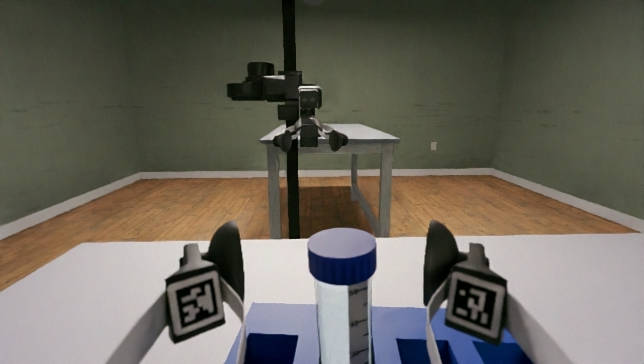

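Scene clock: 103.67 s.
r1.base_odometry: x=+0.355 y=+0.919 heading=-2.410 (m, m, rad; r1's odometry frame)
r1.turned_by_wheels: +0.000 (rad since the last result)
r1.turned_by_imu: +0.000 (rad since the last result)
r1.base_tilt: forward=-0.2 right=-1.3 (deg)
r1.lidar_m: 2.22 2.29 3.06 0.92 1.56 2.64 2.52 1.09 0.78 0.74 0.76 1.02
r1.head_depth_mm: - - 3532 1004 766 1173 - / - - 3435 1038 791 - 1239 / - 3161 3198 1106 728 1177 1238 / - 2446 3217 894 726 1171 1232 / - 2347 3132 967 745 1166 1221 / - - 3297 955 738 1157 1217 / - - 3092 892 734 1153 1215
r1.base_status: not commanded
r1.joint_positions: lift_m=+0.775 arm_m=+0.393 wrist_yaw_rad=-0.002 wrist_pitch_rad=-0.075 wrist_roll_rad=+0.007 gripper_m=+0.003 head_pan_rad=-1.577 head_tilt_rad=-0.593
r1.joint_status: all done
r1.motor_effort: left_wheel=+2(2) right_wheel=-2(3) lift_m=+16(17) arm_m=+4(3) wrist_yaw_rad=+1(2) wrist_pitch_rad=+14(14) wrist_roll_rad=+0(0) gripper_m=-12(84) head_pan_rad=+4(4) head_tilt_rad=-2(3) (%)
r1.hand_pose: x=-0.0220 y=-0.7914 z=+0.8706 quat_wxyz=(+0.705, +0.026, -0.709, -0.028) (m; r1's base frame)
r1.wrist_depth_mm: - - - - - - - / - - - - - - - / - - - - - - - / - - - - - - - / - - - - - - 500 / 360 360 370 162 - 354 353 / 280 281 208 174 200 209 275
r2.base_odometry: x=+0.025 y=-1.294 heading=-1.456 (m, m, rad; r2's odometry frame)
r2.turned_by_wheels: +0.000 (rad since the last result)
r2.turned_by_imu: +0.000 (rad since the last result)
r2.base_tilt: forward=-0.1 right=-0.1 (deg)
r2.lidar_m: 2.48 2.61 0.94 0.88 3.14 2.34 2.27 1.09 0.82 0.80 0.84 1.18
r2.head_depth_mm: - - - 2652 843 1045 1196 / - - - 1185 845 1052 1186 / - - 3594 1110 842 1069 1185 / - - 1601 1051 843 1066 1195 / - - 3759 1166 837 1093 1213 / - - - 1170 839 1099 1221 / - - - 1177 839 1113 1237
r2.base_status: not commanded
r2.joint_positions: lift_m=+0.783 arm_m=+0.010 wrist_yaw_rad=+0.000 wrist_pitch_rad=-0.075 wrist_roll_rad=-0.010 gripper_m=+0.085 head_pan_rad=-1.563 head_tilt_rad=-0.494
r2.joint_status: not commanded
r2.motor_effort: left_wheel=+4(5) right_wheel=-4(4) lift_m=+12(12) arm_m=-4(4) wrist_yaw_rad=+0(0) wrist_pitch_rad=+12(12) wrist_roll_rad=+0(0) gripper_m=+0(0) head_pan_rad=-3(3) head_tilt_rad=-3(3) (%)
r2.hand_pose: x=-0.0214 y=-0.4089 z=+0.8780 quat_wxyz=(+0.710, +0.027, -0.703, -0.027) (m; r2's base frame)
r2.wrist_depth_mm: - - - - - 528 496 / - - - - - 531 515 / - - - - - 530 536 / 750 844 883 658 892 561 552 / 507 506 507 517 566 558 570 / 357 373 367 361 386 368 602 / 611 621 617 615 610 620 624
pictures: none
No camera images: the call's "cameras" was empty. Leave "cameras" out to get every camera's image.

Scene clock: 105.63 s.
r1.base_odometry: x=+0.355 y=+0.919 heading=-2.410 (m, m, rad; r1's odometry frame)
r1.turned_by_wheels: +0.000 (rad since the last result)
r1.turned_by_imu: +0.000 (rad since the last result)
r1.base_tilt: forward=-0.2 right=-1.3 (deg)
r1.lidar_m: 2.23 2.29 3.05 0.91 1.55 2.65 2.52 1.09 0.78 0.74 0.77 1.02
r1.head_depth_mm: - - 3559 1103 - - 1220 / - - - - 736 1182 1241 / - 3177 3361 888 754 1175 1241 / - 2448 3356 883 749 1176 1228 / - 2379 3151 966 743 1165 1226 / - - 3313 958 736 1156 1217 / - - 3098 893 735 1150 1209
r1.base_status: not commanded
r1.joint_positions: lift_m=+0.900 arm_m=+0.393 wrist_yaw_rad=-0.002 wrist_pitch_rad=-0.076 wrist_roll_rad=+0.007 gripper_m=+0.003 head_pan_rad=-1.577 head_tilt_rad=-0.593
r1.joint_status: all done
r1.motor_effort: left_wheel=+1(2) right_wheel=-2(2) lift_m=+22(20) arm_m=+4(4) wrist_yaw_rad=+1(2) wrist_pitch_rad=+15(15) wrist_roll_rad=+0(0) gripper_m=-11(11) head_pan_rad=+4(4) head_tilt_rad=-2(2) (%)
r1.hand_pose: x=-0.0220 y=-0.7913 z=+0.9951 quat_wxyz=(+0.705, +0.026, -0.709, -0.028) (m; r1's base frame)
r1.wrist_depth_mm: - - - - - - - / - - - - - - - / - - - - - - - / - - - - - - - / - - - 640 - - - / - - - 162 - - - / - 462 444 172 445 459 458
r2.base_odometry: x=+0.025 y=-1.294 heading=-1.456 (m, m, rad; r2's odometry frame)
r2.turned_by_wheels: +0.000 (rad since the last result)
r2.turned_by_imu: +0.000 (rad since the last result)
r2.base_tilt: forward=+0.0 right=-0.1 (deg)
r2.lidar_m: 2.49 2.61 0.94 0.88 3.13 2.33 2.27 1.09 0.82 0.80 0.84 1.18
r2.head_depth_mm: - - - 2645 843 1051 1190 / - - - 1185 849 1052 1192 / - - 2559 1172 843 1072 1177 / - 3109 2463 1123 841 1068 1199 / - - 3871 1180 841 1093 1221 / - - - 1172 837 1093 1214 / - - - 1174 838 1112 1236
r2.base_status: not commanded
r2.joint_positions: lift_m=+0.783 arm_m=+0.010 wrist_yaw_rad=+0.000 wrist_pitch_rad=-0.075 wrist_roll_rad=-0.010 gripper_m=+0.085 head_pan_rad=-1.563 head_tilt_rad=-0.494
r2.joint_status: not commanded
r2.motor_effort: left_wheel=+4(4) right_wheel=-4(4) lift_m=+11(12) arm_m=-4(4) wrist_yaw_rad=+0(0) wrist_pitch_rad=+12(12) wrist_roll_rad=+0(1) gripper_m=+0(0) head_pan_rad=-3(3) head_tilt_rad=-3(4) (%)
r2.hand_pose: x=-0.0214 y=-0.4089 z=+0.8780 quat_wxyz=(+0.710, +0.027, -0.703, -0.027) (m; r2's base frame)
r2.wrist_depth_mm: - - - - - 525 495 / - - - - - 526 511 / - - - - - 535 536 / 737 866 867 782 883 564 552 / 508 500 514 511 558 565 568 / 359 370 359 365 387 369 590 / 618 614 615 614 618 625 623
pictures: r1_wrist_camera
Images, in order (width x height): r1_wrist_camera 644x364.

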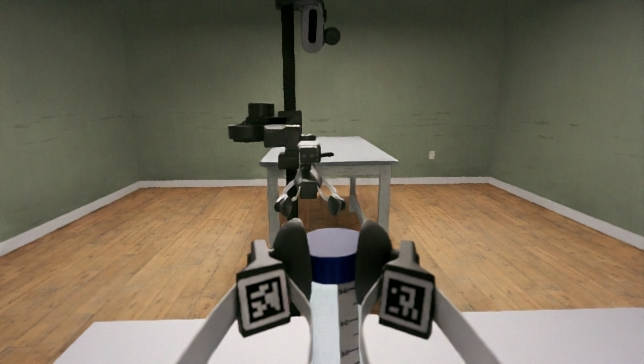

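Scene clock: 109.73 s.
r1.base_odometry: x=+0.355 y=+0.919 heading=-2.410 (m, m, rad; r1's odometry frame)
r1.turned_by_wheels: +0.000 (rad since the last result)
r1.turned_by_imu: +0.000 (rad since the last result)
r1.base_tilt: forward=-0.1 right=-1.3 (deg)
r1.lidar_m: 2.23 2.29 3.05 0.91 1.55 2.64 2.52 1.10 0.78 0.74 0.77 1.02
r1.head_depth_mm: 2864 3063 3129 2428 1846 1483 1246 / 3353 3594 3504 2381 1823 1473 1247 / 3495 3869 3406 2371 1816 1466 1232 / 3369 3759 3433 2343 1801 1463 1229 / 3196 3551 3337 2335 1795 1454 1220 / 3097 3391 3265 1061 1615 1412 1220 / 2990 3175 1324 1020 1771 1439 1214
r1.base_status: not commanded
r1.joint_positions: lift_m=+0.900 arm_m=+0.000 wrist_yaw_rad=-0.001 wrist_pitch_rad=-0.076 wrist_roll_rad=+0.007 gripper_m=+0.003 head_pan_rad=+1.193 head_tilt_rad=-0.593
r1.joint_status: all done
r1.motor_effort: left_wheel=+2(2) right_wheel=-2(2) lift_m=+22(22) arm_m=-3(4) wrist_yaw_rad=+0(1) wrist_pitch_rad=+15(15) wrist_roll_rad=+0(0) gripper_m=-10(10) head_pan_rad=+4(50) head_tilt_rad=-2(2) (%)
r1.hand_pose: x=-0.0217 y=-0.3989 z=+0.9950 quat_wxyz=(+0.705, +0.027, -0.709, -0.028) (m; r1's base frame)
r1.wrist_depth_mm: 440 - - - - - - / 453 - - - - - - / 468 611 - - - - - / 487 602 - - - - - / 503 606 854 - - 826 768 / 521 554 621 161 626 592 596 / 542 467 444 172 446 467 461
r2.base_odometry: x=+0.025 y=-1.294 heading=-1.456 (m, m, rad; r2's odometry frame)
r2.turned_by_wheels: +0.000 (rad since the last result)
r2.turned_by_imu: +0.000 (rad since the last result)
r2.base_tilt: forward=+0.0 right=+0.0 (deg)
r2.lidar_m: 2.49 2.61 0.95 0.88 3.14 2.34 2.27 1.10 0.82 0.80 0.84 1.18
r2.head_depth_mm: - - - 2609 842 1049 1193 / - - - 1185 842 1053 1195 / - - 2663 1182 843 1063 1174 / - 3114 3615 1183 841 1061 1190 / - - 3863 1180 839 1095 1204 / - - - 1172 838 1093 1216 / - - - 1164 839 1107 1233
r2.base_status: not commanded
r2.joint_positions: lift_m=+0.783 arm_m=+0.010 wrist_yaw_rad=+0.000 wrist_pitch_rad=-0.075 wrist_roll_rad=-0.010 gripper_m=+0.085 head_pan_rad=-1.563 head_tilt_rad=-0.494
r2.joint_status: not commanded
r2.motor_effort: left_wheel=+4(3) right_wheel=-4(4) lift_m=+11(11) arm_m=-4(4) wrist_yaw_rad=+0(0) wrist_pitch_rad=+12(12) wrist_roll_rad=+0(0) gripper_m=+0(1) head_pan_rad=-4(3) head_tilt_rad=-4(2) (%)
r2.hand_pose: x=-0.0214 y=-0.4089 z=+0.8780 quat_wxyz=(+0.710, +0.027, -0.703, -0.027) (m; r2's base frame)
r2.wrist_depth_mm: - - - - - 532 494 / - - - - - 525 511 / - - - - - 536 532 / 756 859 870 749 877 563 553 / 508 510 511 513 579 555 581 / 359 370 365 363 388 365 591 / 616 615 613 611 616 636 615
pictures: r1_head_camera (sideways: a quarter turn clockwise sets it upright), r1_nav_camera (sideways: a quarter turn counterclockwise sets it upright)
Images, in order (width x height): r1_head_camera 896x504, r1_nav_camera 672x504.

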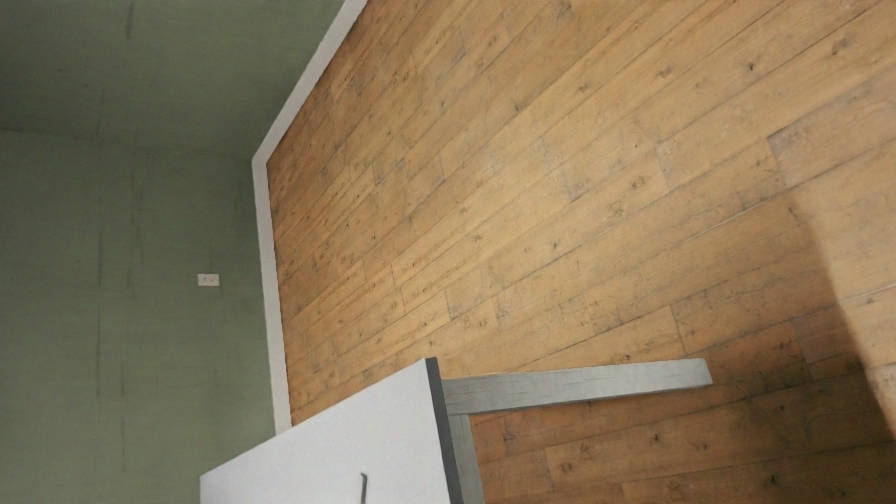

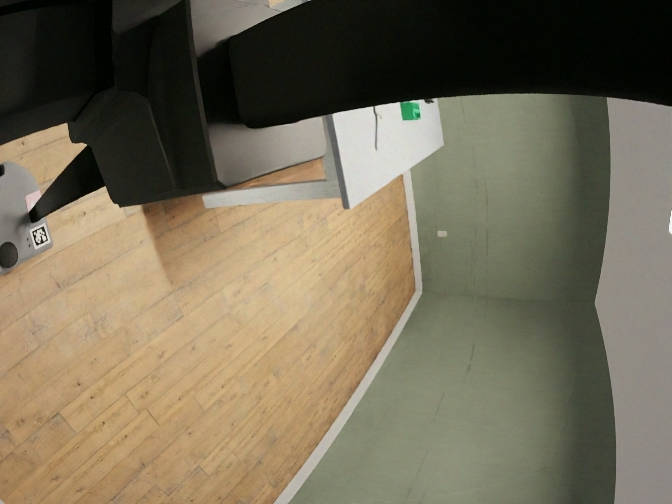

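Emit:
execute_actions(
  actions=[
    {"r1":{"base":{"translate_m":0.6},"joints":{"lift_m":0.95,"wrist_yaw_rad":1.2,"head_pan_rad":-1.2,"head_tilt_rad":-0.9}}},
  ],
  cameras=[],
)

Emit:
execute_actions(
  actions=[
    {"r1":{"base":{"rotate_rad":-1.61}}},
  ],
  cameras=[],
)

Emit:
execute_actions(
  actions=[
    {"r1":{"base":{"translate_m":-0.7}}},
  ],
  cameras=["r1_nav_camera"],
)

Emit:
execute_actions(
  actions=[
    {"r1":{"base":{"translate_m":-0.95}}},
  ],
  cameras=["r1_head_camera"],
)

Scene clock: 117.57 s.
r1.base_odometry: x=-0.091 y=+0.518 heading=-2.410 (m, m, rad; r1's odometry frame)
r1.turned_by_wheels: +0.000 (rad since the last result)
r1.turned_by_imu: +0.001 (rad since the last result)
r1.base_tilt: forward=-0.2 right=-1.3 (deg)
r1.lidar_m: 1.63 1.68 2.24 2.38 1.54 1.39 3.10 1.06 0.76 0.72 0.74 0.97
r1.head_depth_mm: 592 679 791 935 - - 1126 / 614 706 831 1011 1177 1221 1126 / 638 738 856 - - 1231 1116 / 663 769 903 - - 1253 1128 / 690 808 968 1172 1392 1244 1111 / 713 830 961 1272 1413 1240 1108 / 727 870 977 1476 1412 1235 1100
r1.base_status: done
r1.joint_positions: lift_m=+0.950 arm_m=+0.000 wrist_yaw_rad=+1.198 wrist_pitch_rad=-0.077 wrist_roll_rad=+0.007 gripper_m=+0.003 head_pan_rad=-1.193 head_tilt_rad=-0.889
r1.joint_status: all done
r1.motor_effort: left_wheel=+2(5) right_wheel=-3(4) lift_m=+22(23) arm_m=-2(3) wrist_yaw_rad=+0(3) wrist_pitch_rad=+15(15) wrist_roll_rad=+0(0) gripper_m=-11(11) head_pan_rad=-5(51) head_tilt_rad=-4(22) (%)
r1.hand_pose: x=+0.2148 y=-0.2377 z=+1.0449 quat_wxyz=(+0.597, +0.422, -0.570, +0.374) (m; r1's base frame)
r1.wrist_depth_mm: - - - - 772 543 459 / - - - - 794 556 462 / - - - - 784 560 471 / - - - - 817 570 471 / - - - - 787 586 486 / - - - 161 754 617 491 / - - - 172 914 619 495
r2.base_odometry: x=+0.025 y=-1.294 heading=-1.456 (m, m, rad; r2's odometry frame)
r2.turned_by_wheels: +0.000 (rad since the last result)
r2.turned_by_imu: +0.001 (rad since the last result)
r2.base_tilt: forward=+0.0 right=+0.0 (deg)
r2.lidar_m: 2.49 2.61 0.95 0.88 3.14 2.33 2.27 1.09 0.82 0.80 0.84 1.18
r2.head_depth_mm: - - - 1825 850 1050 1188 / - - - 1182 841 1060 1199 / - - 3623 1176 840 1069 1174 / - - 3888 1165 842 1064 1201 / - - 3903 1173 838 1089 1210 / - - - 1174 838 1097 1214 / - - - 1171 835 1100 1230
r2.base_status: not commanded
r2.joint_positions: lift_m=+0.783 arm_m=+0.010 wrist_yaw_rad=+0.000 wrist_pitch_rad=-0.075 wrist_roll_rad=-0.010 gripper_m=+0.085 head_pan_rad=-1.563 head_tilt_rad=-0.494
r2.joint_status: not commanded
r2.motor_effort: left_wheel=+4(4) right_wheel=-4(4) lift_m=+12(11) arm_m=-4(4) wrist_yaw_rad=+0(0) wrist_pitch_rad=+12(12) wrist_roll_rad=+0(0) gripper_m=+0(0) head_pan_rad=-3(3) head_tilt_rad=-4(3) (%)
r2.hand_pose: x=-0.0214 y=-0.4089 z=+0.8780 quat_wxyz=(+0.710, +0.027, -0.703, -0.027) (m; r2's base frame)
r2.wrist_depth_mm: - - - - - 526 500 / - - - - - 525 517 / - - - - - 539 531 / 736 859 871 775 904 560 551 / 505 516 510 518 567 553 582 / 360 370 362 366 391 368 587 / 603 615 617 625 620 623 630
pictures: none
No camera images: the call's "cameras" was empty. Leave "cameras" out to get every camera's image.

Scene clock: 121.10 s.
r1.base_odometry: x=-0.091 y=+0.518 heading=+2.264 (m, m, rad; r1's odometry frame)
r1.turned_by_wheels: -1.610 (rad since the last result)
r1.turned_by_imu: -1.574 (rad since the last result)
r1.base_tilt: forward=-0.1 right=-1.3 (deg)
r1.lidar_m: 0.72 0.74 0.94 1.63 1.66 2.18 2.38 1.01 1.39 3.11 1.10 0.77
r1.head_depth_mm: 2709 2571 2027 1736 - - 1128 / 2812 2535 2037 1676 1506 1217 1117 / 2806 2526 2076 - - 1237 1116 / 2054 2320 2042 - - 1254 1128 / 1494 1795 1929 1742 1389 1243 1109 / 1230 1041 1565 1610 1414 1242 1103 / 1249 992 823 1379 1410 1236 1099
r1.base_status: done
r1.joint_positions: lift_m=+0.950 arm_m=+0.000 wrist_yaw_rad=+1.198 wrist_pitch_rad=-0.077 wrist_roll_rad=+0.007 gripper_m=+0.003 head_pan_rad=-1.193 head_tilt_rad=-0.889
r1.joint_status: not commanded
r1.motor_effort: left_wheel=+2(5) right_wheel=-3(6) lift_m=+22(22) arm_m=-3(3) wrist_yaw_rad=+1(1) wrist_pitch_rad=+15(15) wrist_roll_rad=+0(0) gripper_m=-11(11) head_pan_rad=-4(5) head_tilt_rad=-4(5) (%)
r1.hand_pose: x=+0.2149 y=-0.2376 z=+1.0449 quat_wxyz=(+0.597, +0.422, -0.570, +0.375) (m; r1's base frame)
r1.wrist_depth_mm: 501 544 587 - - - - / 510 559 609 - - - - / 530 577 635 - - - - / 528 592 644 - - - - / 543 598 669 902 971 961 - / 564 615 685 161 723 769 - / 578 640 724 171 932 - -
r2.base_odometry: x=+0.025 y=-1.294 heading=-1.456 (m, m, rad; r2's odometry frame)
r2.turned_by_wheels: +0.000 (rad since the last result)
r2.turned_by_imu: +0.000 (rad since the last result)
r2.base_tilt: forward=+0.0 right=+0.0 (deg)
r2.lidar_m: 2.48 2.61 0.94 0.88 3.14 2.33 2.27 1.09 0.82 0.80 0.84 1.18
r2.head_depth_mm: - - - 2612 846 1046 1191 / - - - 1180 843 1052 1196 / - - 3589 1174 841 1063 1171 / - - 3887 1171 841 1061 1198 / - - 3878 1167 839 1083 1214 / - - - 1168 842 1098 1225 / - - - 1170 833 1112 1231
r2.base_status: not commanded
r2.joint_positions: lift_m=+0.783 arm_m=+0.010 wrist_yaw_rad=+0.000 wrist_pitch_rad=-0.075 wrist_roll_rad=-0.010 gripper_m=+0.085 head_pan_rad=-1.563 head_tilt_rad=-0.494
r2.joint_status: not commanded
r2.motor_effort: left_wheel=+4(4) right_wheel=-5(4) lift_m=+12(11) arm_m=-4(4) wrist_yaw_rad=+0(0) wrist_pitch_rad=+12(12) wrist_roll_rad=-1(0) gripper_m=+1(0) head_pan_rad=-3(3) head_tilt_rad=-3(4) (%)
r2.hand_pose: x=-0.0214 y=-0.4089 z=+0.8780 quat_wxyz=(+0.710, +0.027, -0.703, -0.027) (m; r2's base frame)
r2.wrist_depth_mm: - - - - - 525 498 / - - - - - 528 519 / - - - - - 547 526 / 748 863 862 772 882 554 553 / 512 508 513 520 564 560 578 / 358 368 362 364 385 364 587 / 619 612 596 599 614 630 621
pictures: none
No camera images: the call's "cameras" was empty. Leave "cameras" out to get every camera's image.

Scene clock: 129.07 s.
r1.base_odometry: x=+0.356 y=-0.020 heading=+2.264 (m, m, rad; r1's odometry frame)
r1.turned_by_wheels: +0.000 (rad since the last result)
r1.turned_by_imu: +0.001 (rad since the last result)
r1.base_tilt: forward=-0.1 right=-1.3 (deg)
r1.lidar_m: 1.41 1.44 1.68 1.59 1.62 2.12 2.88 1.65 0.50 1.10 2.16 1.50
r1.head_depth_mm: 2735 2567 2037 1701 - - 1127 / 2873 2526 2020 1686 1510 1216 1128 / 2904 2512 2082 - - 1237 1119 / 3015 2495 2042 - - 1251 1129 / 2985 2471 1989 1734 1392 1245 1110 / 2511 2440 2068 1608 1413 1239 1104 / 2128 2255 2018 1562 1408 1236 1103
r1.base_status: done
r1.joint_positions: lift_m=+0.950 arm_m=+0.000 wrist_yaw_rad=+1.198 wrist_pitch_rad=-0.077 wrist_roll_rad=+0.007 gripper_m=+0.003 head_pan_rad=-1.193 head_tilt_rad=-0.889
r1.joint_status: not commanded
r1.motor_effort: left_wheel=+2(3) right_wheel=-3(6) lift_m=+22(22) arm_m=-2(3) wrist_yaw_rad=+2(1) wrist_pitch_rad=+15(15) wrist_roll_rad=+0(0) gripper_m=-10(10) head_pan_rad=-4(5) head_tilt_rad=-5(3) (%)
r1.hand_pose: x=+0.2149 y=-0.2376 z=+1.0449 quat_wxyz=(+0.597, +0.422, -0.570, +0.375) (m; r1's base frame)
r1.wrist_depth_mm: - - - - - - - / - - - - - - - / - - - - - - - / - - - - - - - / - - - - - - - / - - - 162 - - - / - - - 171 - - -
r2.base_odometry: x=+0.025 y=-1.294 heading=-1.456 (m, m, rad; r2's odometry frame)
r2.turned_by_wheels: +0.000 (rad since the last result)
r2.turned_by_imu: +0.001 (rad since the last result)
r2.base_tilt: forward=+0.0 right=-0.1 (deg)
r2.lidar_m: 2.49 2.61 0.94 0.88 3.13 2.34 2.26 1.09 0.82 0.80 0.84 1.18
r2.head_depth_mm: - - - 2475 847 1047 1201 / - - - 1175 843 1051 1201 / - - 3598 1175 840 1063 1178 / - - 3831 1180 840 1067 1190 / - - 3895 1170 838 1085 1214 / - - - 1166 836 1101 1224 / - - - 1164 838 1105 1228
r2.base_status: not commanded
r2.joint_positions: lift_m=+0.783 arm_m=+0.010 wrist_yaw_rad=+0.000 wrist_pitch_rad=-0.075 wrist_roll_rad=-0.010 gripper_m=+0.085 head_pan_rad=-1.563 head_tilt_rad=-0.494
r2.joint_status: not commanded
r2.motor_effort: left_wheel=+4(4) right_wheel=-4(4) lift_m=+12(11) arm_m=-4(4) wrist_yaw_rad=+0(0) wrist_pitch_rad=+12(12) wrist_roll_rad=+0(0) gripper_m=+0(1) head_pan_rad=-3(3) head_tilt_rad=-3(3) (%)
r2.hand_pose: x=-0.0214 y=-0.4089 z=+0.8780 quat_wxyz=(+0.710, +0.027, -0.703, -0.027) (m; r2's base frame)
r2.wrist_depth_mm: - - - - - 523 497 / - - - - - 527 521 / - - - - - 528 523 / 759 863 864 782 907 562 552 / 508 512 512 521 571 562 566 / 362 373 364 365 389 363 591 / 611 625 615 611 611 620 619
pictures: r1_nav_camera (sideways: a quarter turn counterclockwise sets it upright)
Images, in order (width x height): r1_nav_camera 672x504.

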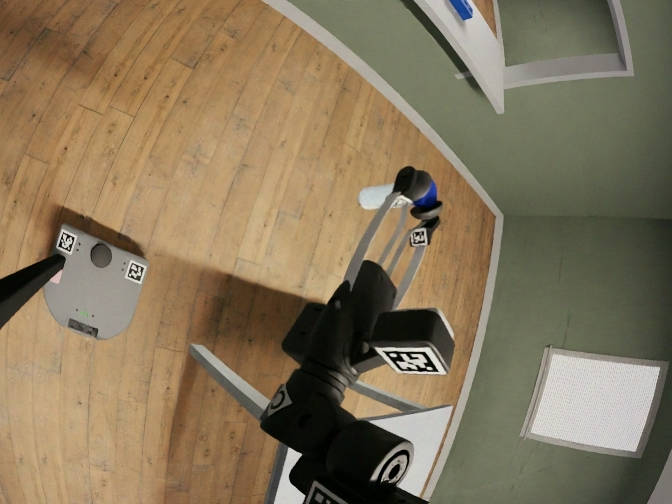

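Scene clock: 139.53 s.
r1.base_odometry: x=+0.963 y=-0.751 heading=+2.264 (m, m, rad; r1's odometry frame)
r1.turned_by_wheels: +0.000 (rad since the last result)
r1.turned_by_imu: +0.001 (rad since the last result)
r1.base_tilt: forward=-0.2 right=-1.4 (deg)
r1.lidar_m: 2.35 2.33 1.62 1.53 1.56 2.05 1.95 0.87 1.21 1.15 1.18 0.83
r1.head_depth_mm: 2796 1027 798 700 - - 1128 / 2907 1018 788 696 1508 1217 1122 / 2966 1009 810 - - 1240 1117 / 3014 1003 826 - - 1257 1129 / 3103 991 800 719 1393 1241 1110 / 3167 986 827 1571 1418 1243 1103 / 3209 978 809 1566 1385 1235 1102
r1.base_status: done
r1.joint_positions: lift_m=+0.950 arm_m=+0.000 wrist_yaw_rad=+1.198 wrist_pitch_rad=-0.077 wrist_roll_rad=+0.007 gripper_m=+0.003 head_pan_rad=-1.193 head_tilt_rad=-0.889
r1.joint_status: not commanded
r1.motor_effort: left_wheel=+2(4) right_wheel=-3(6) lift_m=+22(22) arm_m=-3(3) wrist_yaw_rad=+0(1) wrist_pitch_rad=+15(15) wrist_roll_rad=+0(0) gripper_m=-11(9) head_pan_rad=-5(4) head_tilt_rad=-4(4) (%)
r1.hand_pose: x=+0.2149 y=-0.2376 z=+1.0449 quat_wxyz=(+0.597, +0.422, -0.570, +0.375) (m; r1's base frame)
r1.wrist_depth_mm: - - - - - - - / - - - - - - - / - - - - - - - / - - - - - - - / - - - - - 921 - / - - - 162 719 678 663 / - - - 172 528 528 526
r2.base_odometry: x=+0.025 y=-1.294 heading=-1.456 (m, m, rad; r2's odometry frame)
r2.turned_by_wheels: +0.000 (rad since the last result)
r2.turned_by_imu: +0.001 (rad since the last result)
r2.base_tilt: forward=+0.0 right=-0.1 (deg)
r2.lidar_m: 2.48 2.61 0.95 0.88 3.14 2.34 2.27 1.09 0.82 0.80 0.84 1.18
r2.head_depth_mm: - - - 2654 845 1047 1192 / - - - 1185 848 1055 1193 / - - 3669 1183 842 1067 1177 / - - 3871 1178 842 1063 1204 / - - 3838 1165 840 1089 1216 / - - - 1170 841 1093 1226 / - - - 1169 835 1109 1222
r2.base_status: not commanded
r2.joint_positions: lift_m=+0.783 arm_m=+0.010 wrist_yaw_rad=+0.000 wrist_pitch_rad=-0.075 wrist_roll_rad=-0.010 gripper_m=+0.085 head_pan_rad=-1.563 head_tilt_rad=-0.494
r2.joint_status: not commanded
r2.motor_effort: left_wheel=+4(4) right_wheel=-4(4) lift_m=+12(11) arm_m=-4(4) wrist_yaw_rad=+0(0) wrist_pitch_rad=+12(12) wrist_roll_rad=+0(0) gripper_m=+0(0) head_pan_rad=-3(4) head_tilt_rad=-3(3) (%)
r2.hand_pose: x=-0.0214 y=-0.4089 z=+0.8780 quat_wxyz=(+0.710, +0.027, -0.703, -0.027) (m; r2's base frame)
r2.wrist_depth_mm: - - - - - 527 498 / - - - - - 528 518 / - - - - - 547 541 / 767 858 874 768 897 554 554 / 506 509 510 511 563 573 581 / 358 371 363 364 387 367 598 / 607 606 609 612 618 629 626
pictures: r1_head_camera (sideways: a quarter turn clockwise sets it upright)
Images, in order (width x height): r1_head_camera 896x504.

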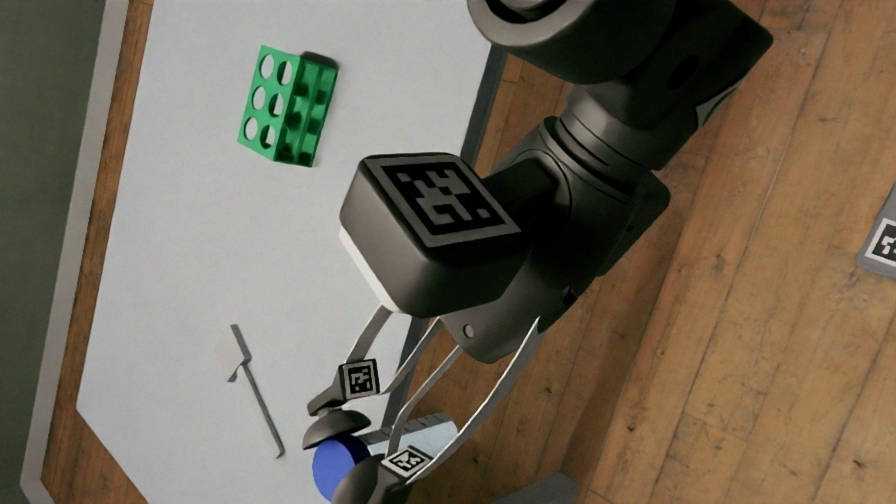

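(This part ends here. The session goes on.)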